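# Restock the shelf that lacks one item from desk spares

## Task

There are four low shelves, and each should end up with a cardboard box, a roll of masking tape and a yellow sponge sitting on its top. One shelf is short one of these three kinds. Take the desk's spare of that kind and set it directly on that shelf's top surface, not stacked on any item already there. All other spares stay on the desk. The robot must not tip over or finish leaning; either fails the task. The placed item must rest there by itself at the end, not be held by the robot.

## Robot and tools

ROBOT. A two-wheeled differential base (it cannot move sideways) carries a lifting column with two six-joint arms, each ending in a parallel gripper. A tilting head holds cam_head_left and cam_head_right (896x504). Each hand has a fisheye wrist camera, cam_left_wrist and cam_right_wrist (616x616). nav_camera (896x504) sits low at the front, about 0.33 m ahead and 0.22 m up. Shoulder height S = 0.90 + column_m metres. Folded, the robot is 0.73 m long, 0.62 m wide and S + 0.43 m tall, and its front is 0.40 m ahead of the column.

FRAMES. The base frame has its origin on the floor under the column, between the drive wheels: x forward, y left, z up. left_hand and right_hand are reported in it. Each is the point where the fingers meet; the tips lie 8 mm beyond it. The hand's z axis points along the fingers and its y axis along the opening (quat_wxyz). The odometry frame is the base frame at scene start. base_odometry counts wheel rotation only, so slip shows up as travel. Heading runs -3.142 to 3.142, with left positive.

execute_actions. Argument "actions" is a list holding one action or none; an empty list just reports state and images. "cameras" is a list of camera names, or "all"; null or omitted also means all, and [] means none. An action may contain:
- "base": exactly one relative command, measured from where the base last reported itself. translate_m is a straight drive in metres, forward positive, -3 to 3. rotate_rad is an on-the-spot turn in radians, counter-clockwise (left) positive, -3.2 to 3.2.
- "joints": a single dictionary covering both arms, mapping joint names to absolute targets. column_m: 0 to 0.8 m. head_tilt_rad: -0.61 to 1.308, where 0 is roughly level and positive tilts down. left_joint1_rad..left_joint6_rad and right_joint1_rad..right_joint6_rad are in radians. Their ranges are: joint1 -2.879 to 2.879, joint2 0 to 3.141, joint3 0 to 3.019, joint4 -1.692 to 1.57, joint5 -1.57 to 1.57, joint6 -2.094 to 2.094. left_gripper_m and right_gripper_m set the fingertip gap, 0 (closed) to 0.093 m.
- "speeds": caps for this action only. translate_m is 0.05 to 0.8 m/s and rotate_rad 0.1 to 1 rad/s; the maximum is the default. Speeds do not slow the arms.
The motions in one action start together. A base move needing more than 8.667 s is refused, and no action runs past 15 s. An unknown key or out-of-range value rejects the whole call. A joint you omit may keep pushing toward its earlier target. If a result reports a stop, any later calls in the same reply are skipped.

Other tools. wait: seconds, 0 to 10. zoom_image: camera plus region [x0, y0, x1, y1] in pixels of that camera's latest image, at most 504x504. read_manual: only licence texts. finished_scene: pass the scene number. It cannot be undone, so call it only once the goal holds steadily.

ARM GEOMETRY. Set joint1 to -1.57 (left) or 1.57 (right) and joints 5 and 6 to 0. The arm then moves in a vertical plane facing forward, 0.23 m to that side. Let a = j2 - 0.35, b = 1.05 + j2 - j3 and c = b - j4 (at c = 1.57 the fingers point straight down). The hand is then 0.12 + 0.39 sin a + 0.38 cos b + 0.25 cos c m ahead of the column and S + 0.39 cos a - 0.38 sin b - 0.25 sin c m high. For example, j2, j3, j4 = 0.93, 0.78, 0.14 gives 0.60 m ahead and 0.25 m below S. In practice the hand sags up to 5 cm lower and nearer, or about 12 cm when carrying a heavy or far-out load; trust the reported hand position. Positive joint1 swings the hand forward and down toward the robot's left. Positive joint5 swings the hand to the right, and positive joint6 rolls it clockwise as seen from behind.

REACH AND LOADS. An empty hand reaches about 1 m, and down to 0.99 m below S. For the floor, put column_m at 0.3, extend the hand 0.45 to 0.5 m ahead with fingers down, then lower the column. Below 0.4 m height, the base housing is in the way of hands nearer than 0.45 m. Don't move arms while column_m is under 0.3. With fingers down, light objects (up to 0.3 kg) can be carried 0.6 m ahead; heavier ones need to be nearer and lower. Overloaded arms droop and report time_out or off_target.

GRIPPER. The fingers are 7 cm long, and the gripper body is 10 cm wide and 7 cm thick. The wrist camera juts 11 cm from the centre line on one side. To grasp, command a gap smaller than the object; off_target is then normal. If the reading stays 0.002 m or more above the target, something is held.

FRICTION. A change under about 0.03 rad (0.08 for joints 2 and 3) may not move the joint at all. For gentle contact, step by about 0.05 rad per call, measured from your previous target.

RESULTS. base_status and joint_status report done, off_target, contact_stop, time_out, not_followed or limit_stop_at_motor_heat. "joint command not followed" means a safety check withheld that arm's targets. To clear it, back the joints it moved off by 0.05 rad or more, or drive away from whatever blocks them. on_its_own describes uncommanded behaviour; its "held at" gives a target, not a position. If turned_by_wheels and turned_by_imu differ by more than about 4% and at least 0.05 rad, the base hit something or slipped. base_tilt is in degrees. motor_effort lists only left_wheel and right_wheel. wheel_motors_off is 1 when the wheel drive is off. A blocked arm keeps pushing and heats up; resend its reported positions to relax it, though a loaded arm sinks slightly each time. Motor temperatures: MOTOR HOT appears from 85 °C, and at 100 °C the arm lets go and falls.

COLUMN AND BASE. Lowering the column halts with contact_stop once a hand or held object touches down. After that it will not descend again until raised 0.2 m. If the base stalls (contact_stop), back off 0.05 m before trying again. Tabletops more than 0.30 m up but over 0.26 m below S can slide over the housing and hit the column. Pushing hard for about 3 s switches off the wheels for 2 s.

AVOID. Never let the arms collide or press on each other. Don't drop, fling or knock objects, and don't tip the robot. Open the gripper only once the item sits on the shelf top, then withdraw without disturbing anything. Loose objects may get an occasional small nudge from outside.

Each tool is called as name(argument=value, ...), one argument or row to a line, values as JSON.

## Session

execute_actions(
  actions=[
    {"joints":{"head_tilt_rad":0.3}},
  ],
)

Scene clock: 0.87 s.
Motor temperatures (°C, as the motors report them): left_arm=[20 24 23 24 23 22] | right_arm=[20 23 21 24 21 21]
base_odometry: x=+0.000 y=+0.000 heading=+0.000 (m, m, rad; odometry frame)
turned_by_wheels: +0.000 (rad since the last result)
turned_by_imu: +0.000 (rad since the last result)
base_tilt: forward=+0.3 right=+0.2 (deg)
base_status: not commanded
joint_positions: column_m=+0.553 head_tilt_rad=+0.319 left_joint1_rad=-1.552 left_joint2_rad=+0.865 left_joint3_rad=+0.408 left_joint4_rad=-0.924 left_joint5_rad=-0.059 left_joint6_rad=+0.034 left_gripper_m=+0.095 right_joint1_rad=+1.578 right_joint2_rad=+0.888 right_joint3_rad=+0.376 right_joint4_rad=-0.923 right_joint5_rad=+0.024 right_joint6_rad=-0.015 right_gripper_m=+0.094
joint_status: all done
wheel_motors_off: 0
motor_effort: left_wheel=+1(2) right_wheel=+3(3) (%)
left_hand: x=+0.1544 y=+0.2388 z=+1.2476 quat_wxyz=(+0.416, -0.020, -0.909, -0.025) (m; base frame)
right_hand: x=+0.1327 y=-0.2282 z=+1.2521 quat_wxyz=(+0.440, +0.015, -0.898, +0.006) (m; base frame)
pictures: cam_head_left, cam_head_right, cam_left_wrist, cam_right_wrist, nav_camera
camera_calibration (this result's frames):
cam_head_left: T_world_to_cam=[[0.111191, -0.992985, -0.0402235, 0.10898], [-0.351871, -0.00148437, -0.936047, 1.46218], [0.929421, 0.118234, -0.349568, 0.420157], [0, 0, 0, 1]] pos_world=[0.111878, 0.0607093, 1.51992]
cam_head_right: T_world_to_cam=[[0.108866, -0.993703, -0.026523, -0.0354121], [-0.35054, -0.0134087, -0.936452, 1.4637], [0.930199, 0.111245, -0.349792, 0.421559], [0, 0, 0, 1]] pos_world=[0.124806, -0.0624591, 1.5172]
cam_left_wrist: T_world_to_cam=[[-0.0438579, -0.998495, -0.032926, 0.289354], [-0.0821436, -0.029242, 0.996191, -1.22231], [-0.995655, 0.0463955, -0.0807374, 0.368972], [0, 0, 0, 1]] pos_world=[0.279654, 0.236057, 1.25697]
cam_right_wrist: T_world_to_cam=[[0.0312528, -0.999511, -0.000433178, -0.228336], [-0.0373225, -0.00160009, 0.999302, -1.24486], [-0.998814, -0.0312148, -0.0373543, 0.300021], [0, 0, 0, 1]] pos_world=[0.26034, -0.220851, 1.2551]
Images, in order (width x height): cam_head_left 896x504, cam_head_right 896x504, cam_left_wrist 616x616, cam_right_wrist 616x616, nav_camera 896x504.

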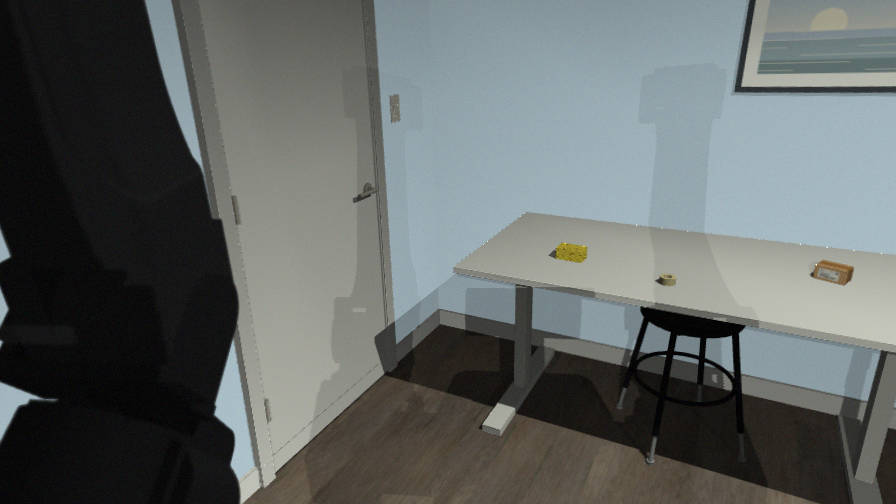

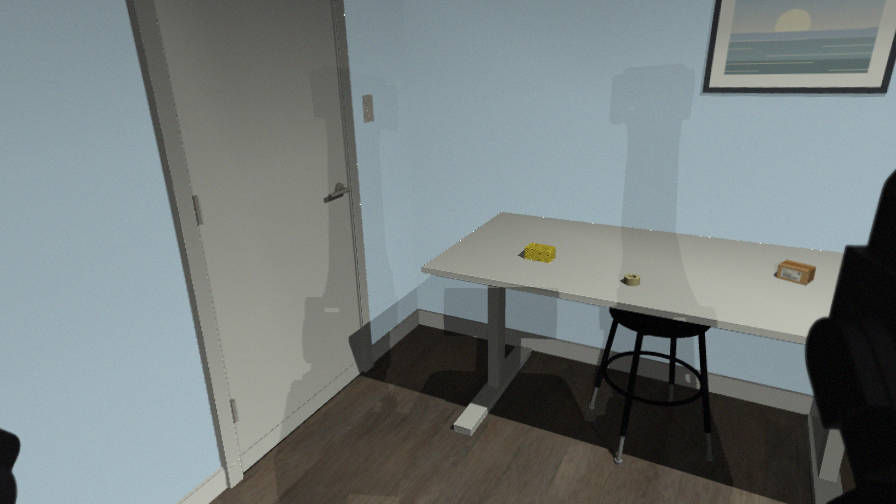

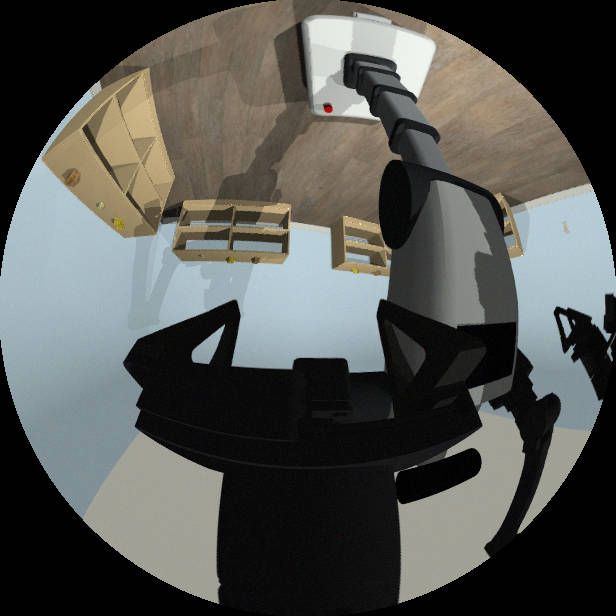

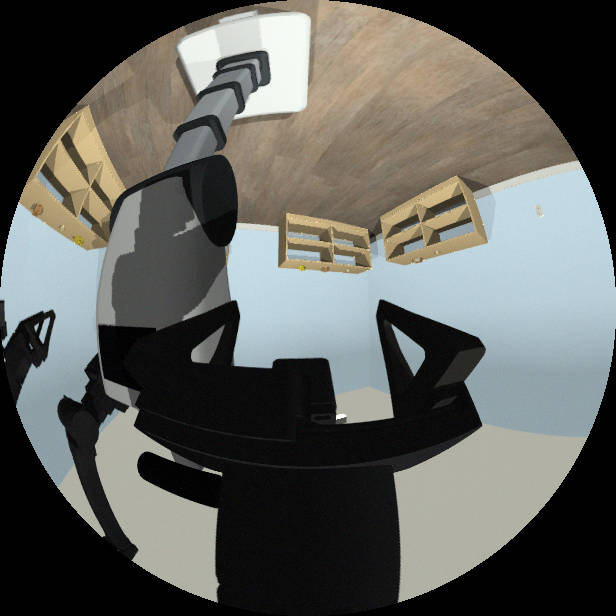

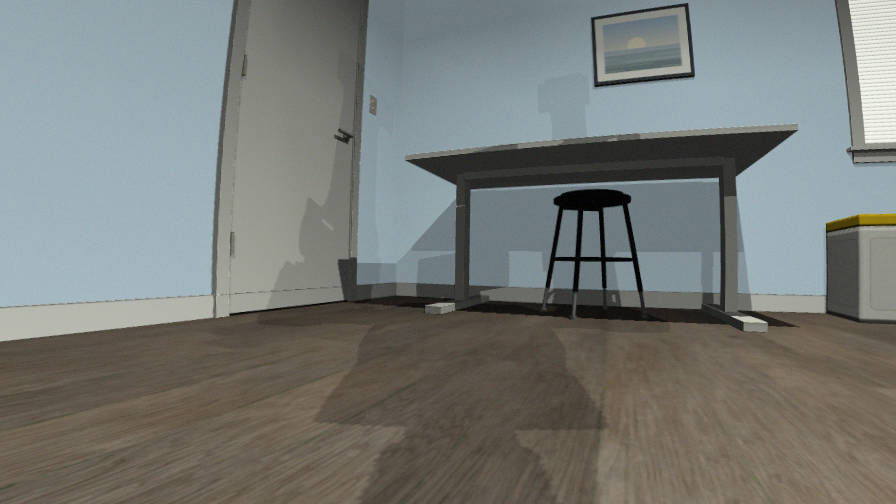

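execute_actions(
  actions=[
    {"base":{"rotate_rad":-0.17},"joints":{"head_tilt_rad":0.7,"left_joint1_rad":-1.57,"left_joint2_rad":1.55,"left_joint3_rad":1.7,"left_joint4_rad":-0.67,"left_joint5_rad":0,"left_joint6_rad":0}},
  ],
  cameras=[],
)

execute_actions(
  actions=[
    {"base":{"translate_m":1.3},"joints":{"column_m":0.4}},
  ],
)

Scene clock: 4.37 s.
Motor temperatures (°C, as the motors report them): left_arm=[20 24 23 24 23 22] | right_arm=[20 23 21 24 21 21]
base_odometry: x=+0.000 y=+0.000 heading=-0.168 (m, m, rad; odometry frame)
turned_by_wheels: -0.168 (rad since the last result)
turned_by_imu: -0.170 (rad since the last result)
base_tilt: forward=+0.3 right=+0.2 (deg)
base_status: done
joint_positions: column_m=+0.553 head_tilt_rad=+0.703 left_joint1_rad=-1.568 left_joint2_rad=+1.548 left_joint3_rad=+1.690 left_joint4_rad=-0.675 left_joint5_rad=-0.002 left_joint6_rad=+0.011 left_gripper_m=+0.095 right_joint1_rad=+1.578 right_joint2_rad=+0.888 right_joint3_rad=+0.376 right_joint4_rad=-0.923 right_joint5_rad=+0.024 right_joint6_rad=-0.015 right_gripper_m=+0.094
joint_status: all done
wheel_motors_off: 0
motor_effort: left_wheel=+6(46) right_wheel=-3(43) (%)
left_hand: x=+0.7160 y=+0.2268 z=+1.0472 quat_wxyz=(+0.005, -0.005, -1.000, -0.002) (m; base frame)
right_hand: x=+0.1327 y=-0.2282 z=+1.2521 quat_wxyz=(+0.440, +0.015, -0.898, +0.006) (m; base frame)
pictures: none
No camera images: the call's "cameras" was empty. Leave "cameras" out to get every camera's image.

Scene clock: 8.17 s.
Motor temperatures (°C, as the motors report them): left_arm=[20 25 23 24 23 22] | right_arm=[20 23 21 24 21 21]
base_odometry: x=+1.282 y=-0.218 heading=-0.169 (m, m, rad; odometry frame)
turned_by_wheels: -0.001 (rad since the last result)
turned_by_imu: +0.000 (rad since the last result)
base_tilt: forward=+0.3 right=+0.3 (deg)
base_status: done
joint_positions: column_m=+0.400 head_tilt_rad=+0.703 left_joint1_rad=-1.568 left_joint2_rad=+1.548 left_joint3_rad=+1.690 left_joint4_rad=-0.675 left_joint5_rad=-0.002 left_joint6_rad=+0.011 left_gripper_m=+0.095 right_joint1_rad=+1.578 right_joint2_rad=+0.888 right_joint3_rad=+0.377 right_joint4_rad=-0.923 right_joint5_rad=+0.024 right_joint6_rad=-0.015 right_gripper_m=+0.094
joint_status: all done
wheel_motors_off: 0
motor_effort: left_wheel=+0(54) right_wheel=+0(52) (%)
left_hand: x=+0.7160 y=+0.2265 z=+0.8944 quat_wxyz=(+0.005, -0.005, -1.000, -0.002) (m; base frame)
right_hand: x=+0.1333 y=-0.2282 z=+1.0992 quat_wxyz=(+0.439, +0.015, -0.898, +0.006) (m; base frame)
pictures: cam_head_left, cam_head_right, cam_left_wrist, cam_right_wrist, nav_camera
camera_calibration (this result's frames):
cam_head_left: T_world_to_cam=[[0.0880421, -0.992985, -0.0789307, 0.157642], [-0.676757, -0.00148437, -0.736205, 1.05846], [0.730923, 0.118234, -0.67214, 0.823775], [0, 0, 0, 1]] pos_world=[0.100324, 0.0607093, 1.34538]
cam_head_right: T_world_to_cam=[[0.0910155, -0.993703, -0.0653561, 0.0152521], [-0.675674, -0.0134087, -0.737078, 1.06058], [0.73156, 0.111245, -0.67264, 0.825531], [0, 0, 0, 1]] pos_world=[0.111293, -0.0624591, 1.33801]
cam_left_wrist: T_world_to_cam=[[0.0025965, -0.999988, 0.00416076, 0.224054], [-0.801684, 0.000405516, 0.597747, 0.0401327], [-0.597742, -0.00488766, -0.801674, 1.27174], [0, 0, 0, 1]] pos_world=[0.791767, 0.230251, 0.994603]
cam_right_wrist: T_world_to_cam=[[0.0312461, -0.999512, -0.000401571, -0.228452], [-0.0384661, -0.00160397, 0.999259, -1.09178], [-0.998771, -0.0312075, -0.0384974, 0.296168], [0, 0, 0, 1]] pos_world=[0.260946, -0.220849, 1.10228]
Images, in order (width x height): cam_head_left 896x504, cam_head_right 896x504, cam_left_wrist 616x616, cam_right_wrist 616x616, nav_camera 896x504.

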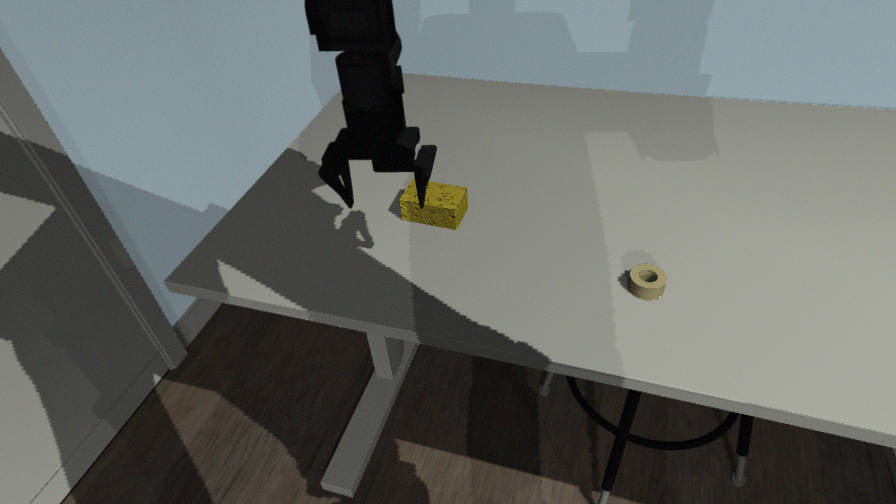

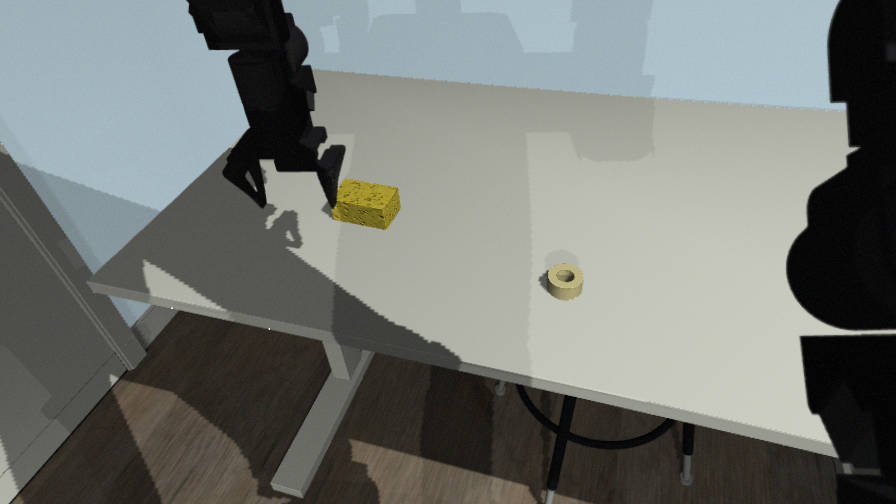

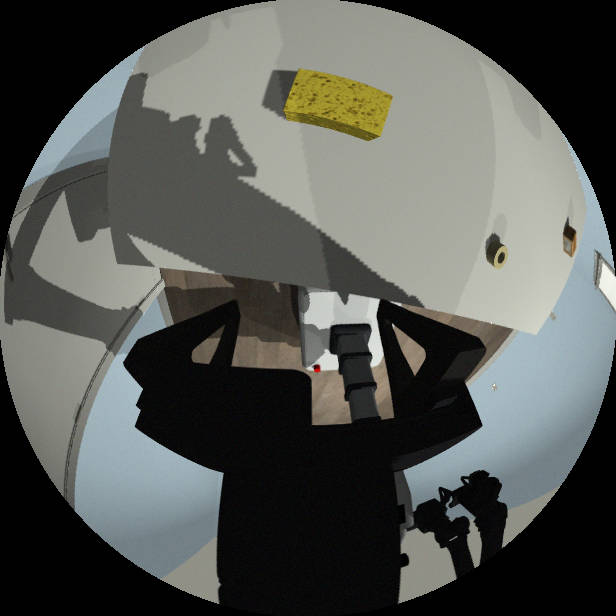

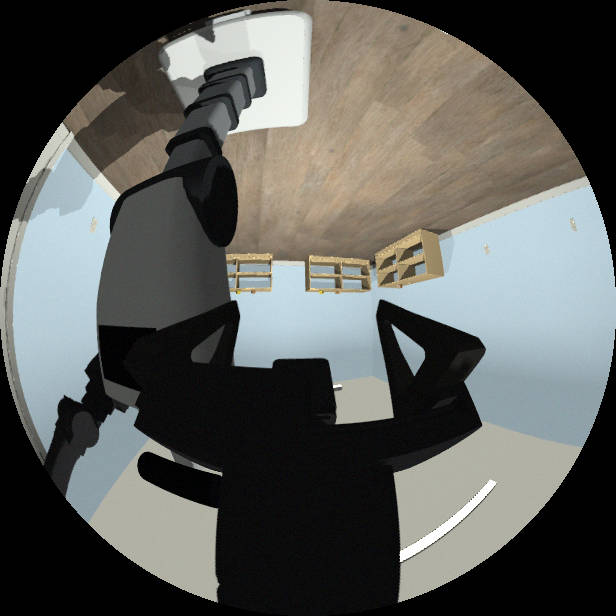

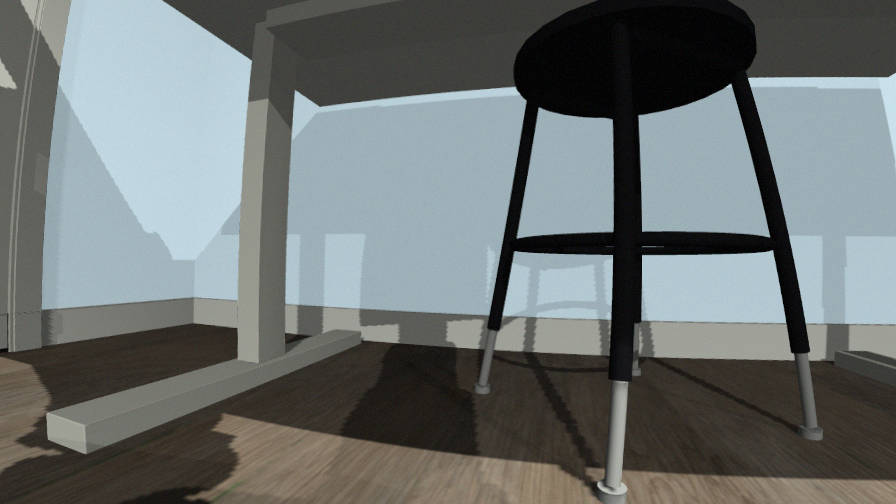

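execute_actions(
  actions=[
    {"base":{"translate_m":0.17},"joints":{"column_m":0.34,"left_joint6_rad":-1.36,"left_joint1_rad":-1.615}},
  ],
  cameras=["cam_head_right","cam_left_wrist"],
)

Scene clock: 10.83 s.
Motor temperatures (°C, as the motors report them): left_arm=[20 25 23 24 23 22] | right_arm=[20 23 21 24 21 21]
base_odometry: x=+1.449 y=-0.247 heading=-0.169 (m, m, rad; odometry frame)
turned_by_wheels: +0.000 (rad since the last result)
turned_by_imu: -0.001 (rad since the last result)
base_tilt: forward=+0.3 right=+0.2 (deg)
base_status: done
joint_positions: column_m=+0.340 head_tilt_rad=+0.703 left_joint1_rad=-1.621 left_joint2_rad=+1.548 left_joint3_rad=+1.690 left_joint4_rad=-0.675 left_joint5_rad=-0.001 left_joint6_rad=-1.346 left_gripper_m=+0.095 right_joint1_rad=+1.578 right_joint2_rad=+0.888 right_joint3_rad=+0.377 right_joint4_rad=-0.923 right_joint5_rad=+0.024 right_joint6_rad=-0.015 right_gripper_m=+0.094
joint_status: all done
wheel_motors_off: 0
motor_effort: left_wheel=+0(37) right_wheel=+0(27) (%)
left_hand: x=+0.7156 y=+0.1911 z=+0.8352 quat_wxyz=(+0.017, +0.613, -0.790, +0.013) (m; base frame)
right_hand: x=+0.1330 y=-0.2282 z=+1.0394 quat_wxyz=(+0.440, +0.015, -0.898, +0.006) (m; base frame)
pictures: cam_head_right, cam_left_wrist
camera_calibration (this result's frames):
cam_head_right: T_world_to_cam=[[0.0910093, -0.993703, -0.0653647, 0.0113443], [-0.675744, -0.0134087, -0.737014, 1.01629], [0.731496, 0.111245, -0.672709, 0.785287], [0, 0, 0, 1]] pos_world=[0.111289, -0.0624591, 1.27803]
cam_left_wrist: T_world_to_cam=[[0.971887, -0.23532, 0.00782287, -0.65392], [-0.188577, -0.758082, 0.6243, -0.240769], [-0.14098, -0.608224, -0.781145, 0.995118], [0, 0, 0, 1]] pos_world=[0.730424, 0.268852, 0.932759]
Images, in order (width x height): cam_head_right 896x504, cam_left_wrist 616x616.

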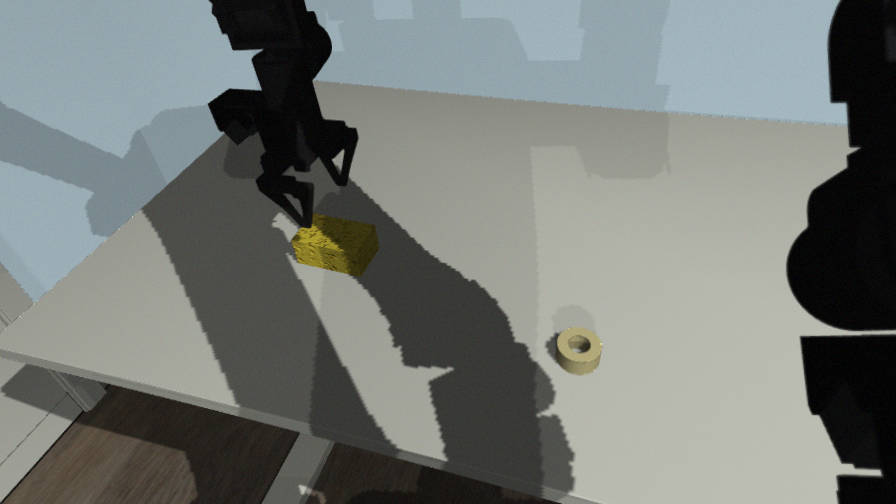

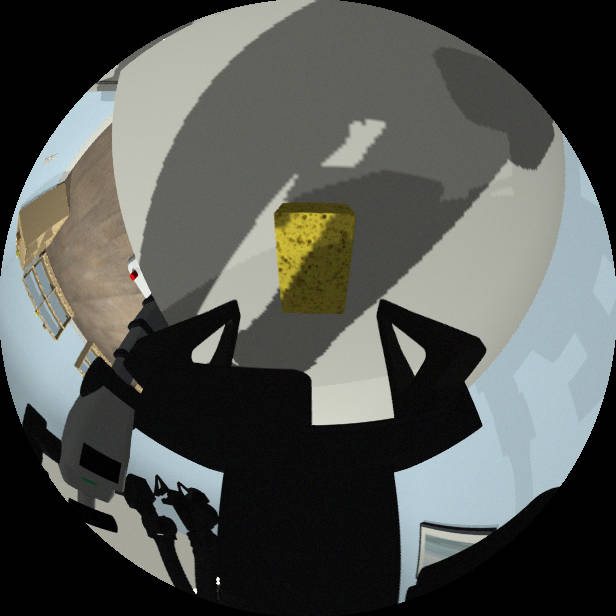

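execute_actions(
  actions=[
    {"joints":{"column_m":0.258}},
  ],
  cameras=[],
)

execute_actions(
  actions=[
    {"joints":{"left_gripper_m":0.03}},
  ],
  cameras=["cam_head_right"],
)

execute_actions(
  actions=[
    {"joints":{"column_m":0.31}},
  ],
  cameras=[],
)

execute_actions(
  actions=[
    {"base":{"translate_m":-2.0}},
  ],
  cameras=[],
)

execute_actions(
  actions=[
    {"base":{"rotate_rad":-2.1},"joints":{"head_tilt_rad":0.45,"column_m":0.25}},
  ],
  cameras=["cam_head_right","cam_head_left"],
)

Scene clock: 14.10 s.
Motor temperatures (°C, as the motors report them): left_arm=[20 25 23 24 23 22] | right_arm=[20 23 21 24 21 21]
base_odometry: x=+1.449 y=-0.247 heading=-0.169 (m, m, rad; odometry frame)
turned_by_wheels: +0.000 (rad since the last result)
turned_by_imu: -0.001 (rad since the last result)
base_tilt: forward=+0.3 right=+0.2 (deg)
base_status: not commanded
joint_positions: column_m=+0.258 head_tilt_rad=+0.703 left_joint1_rad=-1.621 left_joint2_rad=+1.548 left_joint3_rad=+1.690 left_joint4_rad=-0.675 left_joint5_rad=-0.001 left_joint6_rad=-1.346 left_gripper_m=+0.095 right_joint1_rad=+1.578 right_joint2_rad=+0.888 right_joint3_rad=+0.377 right_joint4_rad=-0.923 right_joint5_rad=+0.024 right_joint6_rad=-0.015 right_gripper_m=+0.094
joint_status: all done
wheel_motors_off: 0
motor_effort: left_wheel=+0(1) right_wheel=+0(0) (%)
left_hand: x=+0.7156 y=+0.1911 z=+0.7532 quat_wxyz=(+0.017, +0.613, -0.790, +0.013) (m; base frame)
right_hand: x=+0.1330 y=-0.2282 z=+0.9573 quat_wxyz=(+0.440, +0.015, -0.898, +0.006) (m; base frame)
pictures: none
No camera images: the call's "cameras" was empty. Leave "cameras" out to get every camera's image.

Scene clock: 14.73 s.
Motor temperatures (°C, as the motors report them): left_arm=[20 26 23 24 23 22] | right_arm=[20 23 21 24 21 21]
base_odometry: x=+1.449 y=-0.247 heading=-0.169 (m, m, rad; odometry frame)
turned_by_wheels: +0.000 (rad since the last result)
turned_by_imu: +0.000 (rad since the last result)
base_tilt: forward=+0.3 right=+0.2 (deg)
base_status: not commanded
joint_positions: column_m=+0.258 head_tilt_rad=+0.703 left_joint1_rad=-1.621 left_joint2_rad=+1.548 left_joint3_rad=+1.690 left_joint4_rad=-0.675 left_joint5_rad=-0.001 left_joint6_rad=-1.346 left_gripper_m=+0.059 right_joint1_rad=+1.578 right_joint2_rad=+0.888 right_joint3_rad=+0.377 right_joint4_rad=-0.923 right_joint5_rad=+0.024 right_joint6_rad=-0.015 right_gripper_m=+0.094
joint_status: left_gripper_m off_target (ended at +0.059, target +0.030)
wheel_motors_off: 0
motor_effort: left_wheel=-1(1) right_wheel=+0(0) (%)
left_hand: x=+0.7156 y=+0.1911 z=+0.7532 quat_wxyz=(+0.017, +0.613, -0.790, +0.013) (m; base frame)
right_hand: x=+0.1330 y=-0.2282 z=+0.9573 quat_wxyz=(+0.440, +0.015, -0.898, +0.006) (m; base frame)
pictures: cam_head_right
camera_calibration (this result's frames):
cam_head_right: T_world_to_cam=[[0.0910093, -0.993703, -0.0653647, 0.00598303], [-0.675744, -0.0134087, -0.737014, 0.955844], [0.731496, 0.111245, -0.672709, 0.730111], [0, 0, 0, 1]] pos_world=[0.111289, -0.0624591, 1.19601]
Images, in order (width x height): cam_head_right 896x504.

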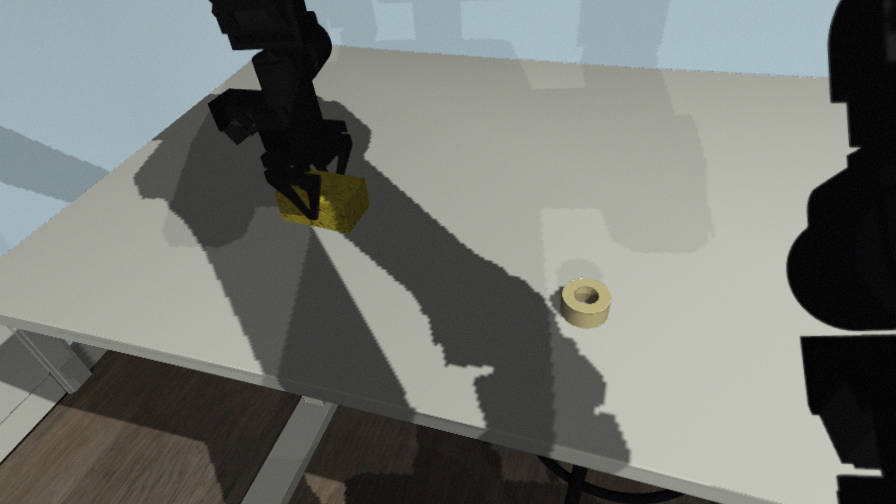

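Scene clock: 16.00 s.
Motor temperatures (°C, as the motors report them): left_arm=[20 26 23 24 23 22] | right_arm=[20 23 21 24 21 21]
base_odometry: x=+1.449 y=-0.247 heading=-0.169 (m, m, rad; odometry frame)
turned_by_wheels: +0.000 (rad since the last result)
turned_by_imu: +0.000 (rad since the last result)
base_tilt: forward=+0.3 right=+0.2 (deg)
base_status: not commanded
joint_positions: column_m=+0.310 head_tilt_rad=+0.703 left_joint1_rad=-1.621 left_joint2_rad=+1.548 left_joint3_rad=+1.690 left_joint4_rad=-0.675 left_joint5_rad=-0.001 left_joint6_rad=-1.346 left_gripper_m=+0.059 right_joint1_rad=+1.578 right_joint2_rad=+0.888 right_joint3_rad=+0.377 right_joint4_rad=-0.923 right_joint5_rad=+0.024 right_joint6_rad=-0.015 right_gripper_m=+0.094
joint_status: all done
wheel_motors_off: 0
motor_effort: left_wheel=+0(0) right_wheel=+0(0) (%)
left_hand: x=+0.7156 y=+0.1911 z=+0.8051 quat_wxyz=(+0.017, +0.613, -0.790, +0.013) (m; base frame)
right_hand: x=+0.1330 y=-0.2282 z=+1.0092 quat_wxyz=(+0.440, +0.015, -0.898, +0.006) (m; base frame)
pictures: none
No camera images: the call's "cameras" was empty. Leave "cameras" out to get every camera's image.

Scene clock: 20.67 s.
Motor temperatures (°C, as the motors report them): left_arm=[20 26 24 24 23 22] | right_arm=[20 23 21 24 21 21]
base_odometry: x=-0.522 y=+0.089 heading=-0.168 (m, m, rad; odometry frame)
turned_by_wheels: +0.001 (rad since the last result)
turned_by_imu: -0.004 (rad since the last result)
base_tilt: forward=+0.3 right=+0.2 (deg)
base_status: done
joint_positions: column_m=+0.310 head_tilt_rad=+0.703 left_joint1_rad=-1.621 left_joint2_rad=+1.548 left_joint3_rad=+1.690 left_joint4_rad=-0.675 left_joint5_rad=-0.001 left_joint6_rad=-1.347 left_gripper_m=+0.059 right_joint1_rad=+1.578 right_joint2_rad=+0.888 right_joint3_rad=+0.375 right_joint4_rad=-0.923 right_joint5_rad=+0.024 right_joint6_rad=-0.015 right_gripper_m=+0.094
joint_status: not commanded
wheel_motors_off: 0
motor_effort: left_wheel=+1(60) right_wheel=-1(42) (%)
left_hand: x=+0.7156 y=+0.1913 z=+0.8050 quat_wxyz=(+0.017, +0.614, -0.789, +0.013) (m; base frame)
right_hand: x=+0.1319 y=-0.2282 z=+1.0096 quat_wxyz=(+0.440, +0.015, -0.898, +0.006) (m; base frame)
pictures: none
No camera images: the call's "cameras" was empty. Leave "cameras" out to get every camera's image.

Scene clock: 24.30 s.
Motor temperatures (°C, as the motors report them): left_arm=[20 26 24 24 23 22] | right_arm=[20 23 21 24 21 21]
base_odometry: x=-0.522 y=+0.089 heading=-2.267 (m, m, rad; odometry frame)
turned_by_wheels: -2.099 (rad since the last result)
turned_by_imu: -2.116 (rad since the last result)
base_tilt: forward=+0.3 right=+0.2 (deg)
base_status: done
joint_positions: column_m=+0.250 head_tilt_rad=+0.469 left_joint1_rad=-1.618 left_joint2_rad=+1.548 left_joint3_rad=+1.690 left_joint4_rad=-0.675 left_joint5_rad=-0.001 left_joint6_rad=-1.347 left_gripper_m=+0.059 right_joint1_rad=+1.578 right_joint2_rad=+0.888 right_joint3_rad=+0.375 right_joint4_rad=-0.923 right_joint5_rad=+0.024 right_joint6_rad=-0.015 right_gripper_m=+0.094
joint_status: all done
wheel_motors_off: 0
motor_effort: left_wheel=+7(64) right_wheel=-5(47) (%)
left_hand: x=+0.7156 y=+0.1931 z=+0.7451 quat_wxyz=(+0.016, +0.614, -0.789, +0.012) (m; base frame)
right_hand: x=+0.1319 y=-0.2282 z=+0.9497 quat_wxyz=(+0.440, +0.015, -0.898, +0.006) (m; base frame)
pictures: cam_head_left, cam_head_right
camera_calibration (this result's frames):
cam_head_left: T_world_to_cam=[[0.10398, -0.992985, -0.0562998, 0.117035], [-0.48706, -0.00148437, -0.873367, 1.1081], [0.867157, 0.118234, -0.483797, 0.483362], [0, 0, 0, 1]] pos_world=[0.108392, 0.0607093, 1.20822]
cam_head_right: T_world_to_cam=[[0.103716, -0.993703, -0.0424059, -0.0235519], [-0.485803, -0.0134087, -0.873965, 1.10974], [0.867893, 0.111245, -0.484135, 0.484838], [0, 0, 0, 1]] pos_world=[0.120772, -0.0624591, 1.20361]
Images, in order (width x height): cam_head_left 896x504, cam_head_right 896x504.

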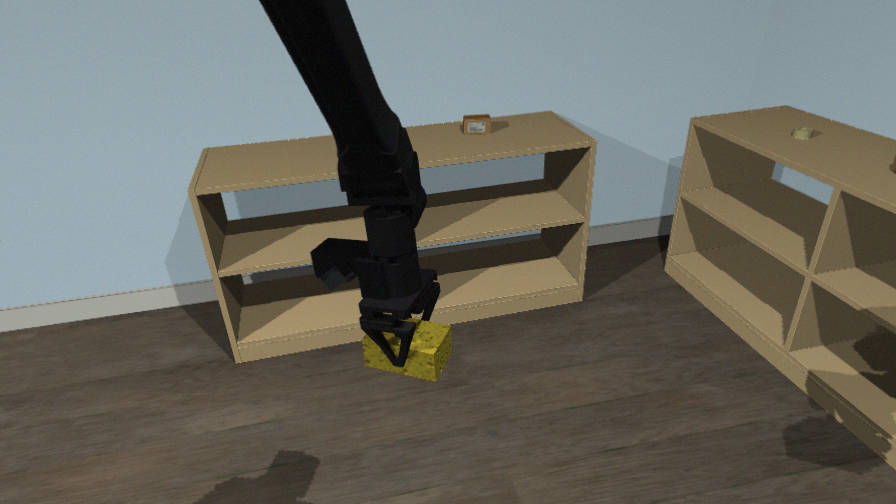

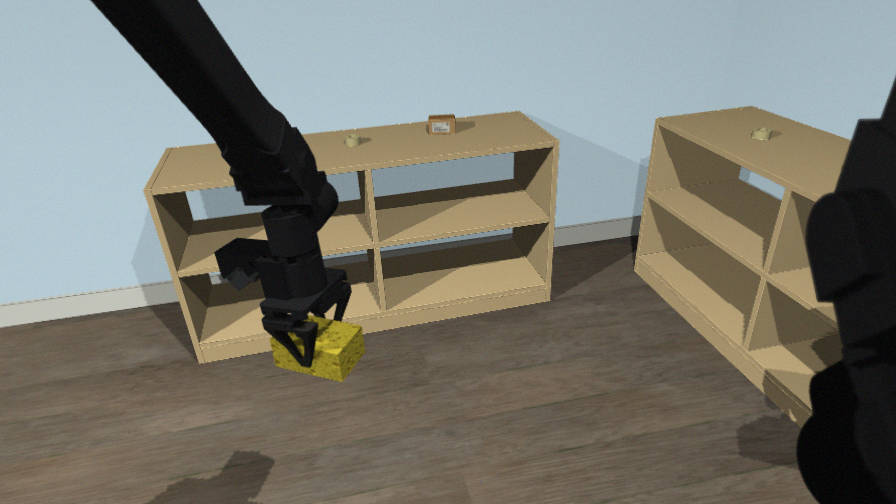

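execute_actions(
  actions=[
    {"base":{"rotate_rad":0.32}},
  ],
  cameras=[],
)

execute_actions(
  actions=[
    {"base":{"translate_m":1.2},"joints":{"column_m":0.19,"head_tilt_rad":0.6}},
  ],
  cameras=["cam_head_right"],
)

execute_actions(
  actions=[
    {"joints":{"column_m":0.147}},
  ],
  cameras=["cam_head_right"],
)

Scene clock: 26.90 s.
Motor temperatures (°C, as the motors report them): left_arm=[20 27 24 24 23 22] | right_arm=[20 23 21 24 21 21]
base_odometry: x=-0.522 y=+0.089 heading=-1.948 (m, m, rad; odometry frame)
turned_by_wheels: +0.319 (rad since the last result)
turned_by_imu: +0.322 (rad since the last result)
base_tilt: forward=+0.3 right=+0.2 (deg)
base_status: done
joint_positions: column_m=+0.250 head_tilt_rad=+0.469 left_joint1_rad=-1.609 left_joint2_rad=+1.548 left_joint3_rad=+1.690 left_joint4_rad=-0.675 left_joint5_rad=-0.001 left_joint6_rad=-1.347 left_gripper_m=+0.059 right_joint1_rad=+1.578 right_joint2_rad=+0.888 right_joint3_rad=+0.375 right_joint4_rad=-0.923 right_joint5_rad=+0.024 right_joint6_rad=-0.015 right_gripper_m=+0.094
joint_status: not commanded
wheel_motors_off: 0
motor_effort: left_wheel=-6(26) right_wheel=+5(24) (%)
left_hand: x=+0.7158 y=+0.1990 z=+0.7449 quat_wxyz=(+0.014, +0.616, -0.788, +0.009) (m; base frame)
right_hand: x=+0.1319 y=-0.2282 z=+0.9497 quat_wxyz=(+0.440, +0.015, -0.898, +0.006) (m; base frame)
pictures: none
No camera images: the call's "cameras" was empty. Leave "cameras" out to get every camera's image.

Scene clock: 30.57 s.
Motor temperatures (°C, as the motors report them): left_arm=[20 27 24 24 23 22] | right_arm=[20 23 21 24 21 21]
base_odometry: x=-0.965 y=-1.026 heading=-1.950 (m, m, rad; odometry frame)
turned_by_wheels: -0.002 (rad since the last result)
turned_by_imu: -0.001 (rad since the last result)
base_tilt: forward=+0.3 right=+0.2 (deg)
base_status: done
joint_positions: column_m=+0.190 head_tilt_rad=+0.604 left_joint1_rad=-1.609 left_joint2_rad=+1.548 left_joint3_rad=+1.690 left_joint4_rad=-0.675 left_joint5_rad=-0.001 left_joint6_rad=-1.347 left_gripper_m=+0.059 right_joint1_rad=+1.578 right_joint2_rad=+0.888 right_joint3_rad=+0.376 right_joint4_rad=-0.923 right_joint5_rad=+0.024 right_joint6_rad=-0.015 right_gripper_m=+0.094
joint_status: all done
wheel_motors_off: 0
motor_effort: left_wheel=-1(59) right_wheel=+1(64) (%)
left_hand: x=+0.7158 y=+0.1987 z=+0.6849 quat_wxyz=(+0.014, +0.616, -0.788, +0.010) (m; base frame)
right_hand: x=+0.1325 y=-0.2282 z=+0.8895 quat_wxyz=(+0.440, +0.015, -0.898, +0.006) (m; base frame)
pictures: cam_head_right
camera_calibration (this result's frames):
cam_head_right: T_world_to_cam=[[0.0970342, -0.993703, -0.0560322, -0.00973698], [-0.599448, -0.0134087, -0.800301, 0.976356], [0.79451, 0.111245, -0.596974, 0.592163], [0, 0, 0, 1]] pos_world=[0.11574, -0.0624591, 1.13434]
Images, in order (width x height): cam_head_right 896x504.

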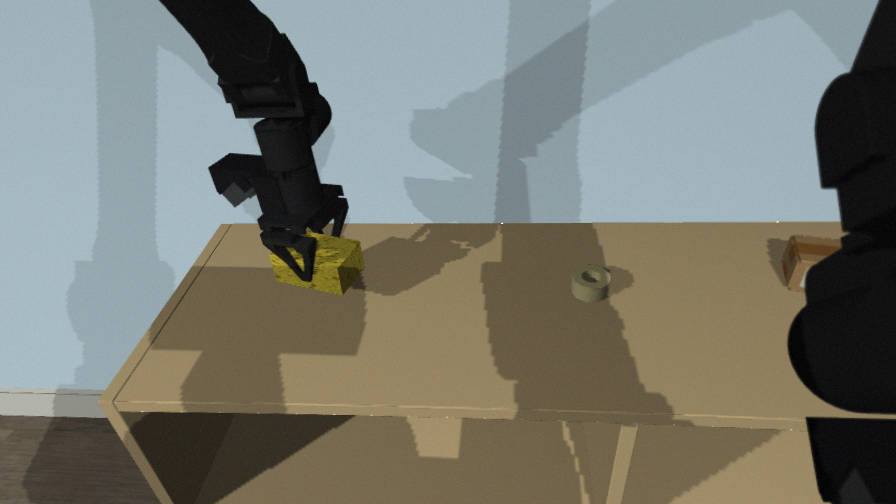

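Scene clock: 31.70 s.
Motor temperatures (°C, as the motors report them): left_arm=[20 27 24 24 23 22] | right_arm=[20 23 21 24 21 21]
base_odometry: x=-0.965 y=-1.026 heading=-1.950 (m, m, rad; odometry frame)
turned_by_wheels: +0.000 (rad since the last result)
turned_by_imu: +0.000 (rad since the last result)
base_tilt: forward=+0.3 right=+0.3 (deg)
base_status: not commanded
joint_positions: column_m=+0.147 head_tilt_rad=+0.604 left_joint1_rad=-1.609 left_joint2_rad=+1.548 left_joint3_rad=+1.690 left_joint4_rad=-0.675 left_joint5_rad=+0.000 left_joint6_rad=-1.347 left_gripper_m=+0.059 right_joint1_rad=+1.578 right_joint2_rad=+0.888 right_joint3_rad=+0.376 right_joint4_rad=-0.923 right_joint5_rad=+0.024 right_joint6_rad=-0.015 right_gripper_m=+0.094
joint_status: all done
wheel_motors_off: 0
motor_effort: left_wheel=-3(3) right_wheel=+2(2) (%)
left_hand: x=+0.7159 y=+0.1986 z=+0.6421 quat_wxyz=(+0.014, +0.616, -0.788, +0.010) (m; base frame)
right_hand: x=+0.1325 y=-0.2282 z=+0.8465 quat_wxyz=(+0.440, +0.015, -0.898, +0.006) (m; base frame)
pictures: cam_head_right
camera_calibration (this result's frames):
cam_head_right: T_world_to_cam=[[0.0970342, -0.993703, -0.0560322, -0.0121476], [-0.599448, -0.0134087, -0.800301, 0.941926], [0.79451, 0.111245, -0.596974, 0.56648], [0, 0, 0, 1]] pos_world=[0.11574, -0.0624591, 1.09132]
Images, in order (width x height): cam_head_right 896x504.

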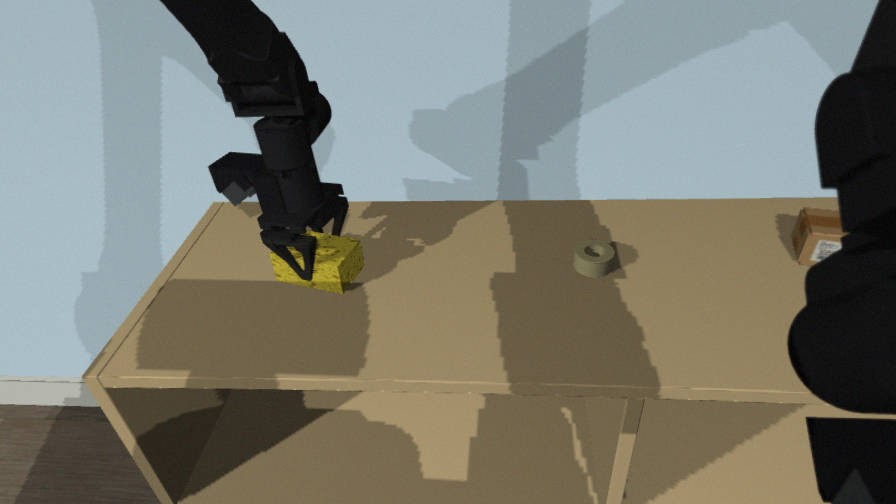

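execute_actions(
  actions=[
    {"joints":{"left_gripper_m":0.093}},
  ],
  cameras=[],
)

execute_actions(
  actions=[
    {"joints":{"column_m":0.22}},
  ],
  cameras=[],
)

finished_scene(
  scene=2,
)

Scene clock: 33.23 s.
Motor temperatures (°C, as the motors report them): left_arm=[20 27 24 24 23 22] | right_arm=[20 23 21 24 21 21]
base_odometry: x=-0.965 y=-1.026 heading=-1.950 (m, m, rad; odometry frame)
turned_by_wheels: +0.000 (rad since the last result)
turned_by_imu: -0.001 (rad since the last result)
base_tilt: forward=+0.3 right=+0.3 (deg)
base_status: not commanded
joint_positions: column_m=+0.147 head_tilt_rad=+0.604 left_joint1_rad=-1.609 left_joint2_rad=+1.548 left_joint3_rad=+1.690 left_joint4_rad=-0.675 left_joint5_rad=+0.000 left_joint6_rad=-1.347 left_gripper_m=+0.093 right_joint1_rad=+1.578 right_joint2_rad=+0.888 right_joint3_rad=+0.376 right_joint4_rad=-0.923 right_joint5_rad=+0.024 right_joint6_rad=-0.015 right_gripper_m=+0.094
joint_status: all done
wheel_motors_off: 0
motor_effort: left_wheel=-3(3) right_wheel=+2(3) (%)
left_hand: x=+0.7159 y=+0.1986 z=+0.6421 quat_wxyz=(+0.014, +0.616, -0.788, +0.010) (m; base frame)
right_hand: x=+0.1325 y=-0.2282 z=+0.8465 quat_wxyz=(+0.440, +0.015, -0.898, +0.006) (m; base frame)
pictures: none
No camera images: the call's "cameras" was empty. Leave "cameras" out to get every camera's image.

Scene clock: 34.77 s.
Motor temperatures (°C, as the motors report them): left_arm=[20 27 24 24 23 22] | right_arm=[20 23 21 24 21 21]
base_odometry: x=-0.965 y=-1.026 heading=-1.950 (m, m, rad; odometry frame)
turned_by_wheels: +0.000 (rad since the last result)
turned_by_imu: +0.000 (rad since the last result)
base_tilt: forward=+0.3 right=+0.2 (deg)
base_status: not commanded
joint_positions: column_m=+0.220 head_tilt_rad=+0.604 left_joint1_rad=-1.609 left_joint2_rad=+1.548 left_joint3_rad=+1.690 left_joint4_rad=-0.675 left_joint5_rad=+0.000 left_joint6_rad=-1.347 left_gripper_m=+0.093 right_joint1_rad=+1.578 right_joint2_rad=+0.888 right_joint3_rad=+0.376 right_joint4_rad=-0.923 right_joint5_rad=+0.024 right_joint6_rad=-0.015 right_gripper_m=+0.094
joint_status: all done
wheel_motors_off: 0
motor_effort: left_wheel=-3(3) right_wheel=+2(3) (%)
left_hand: x=+0.7159 y=+0.1986 z=+0.7150 quat_wxyz=(+0.014, +0.616, -0.788, +0.010) (m; base frame)
right_hand: x=+0.1325 y=-0.2282 z=+0.9194 quat_wxyz=(+0.440, +0.015, -0.898, +0.006) (m; base frame)
pictures: none
No camera images: the call's "cameras" was empty. Leave "cameras" out to get every camera's image.

The scene is finished: the task was done.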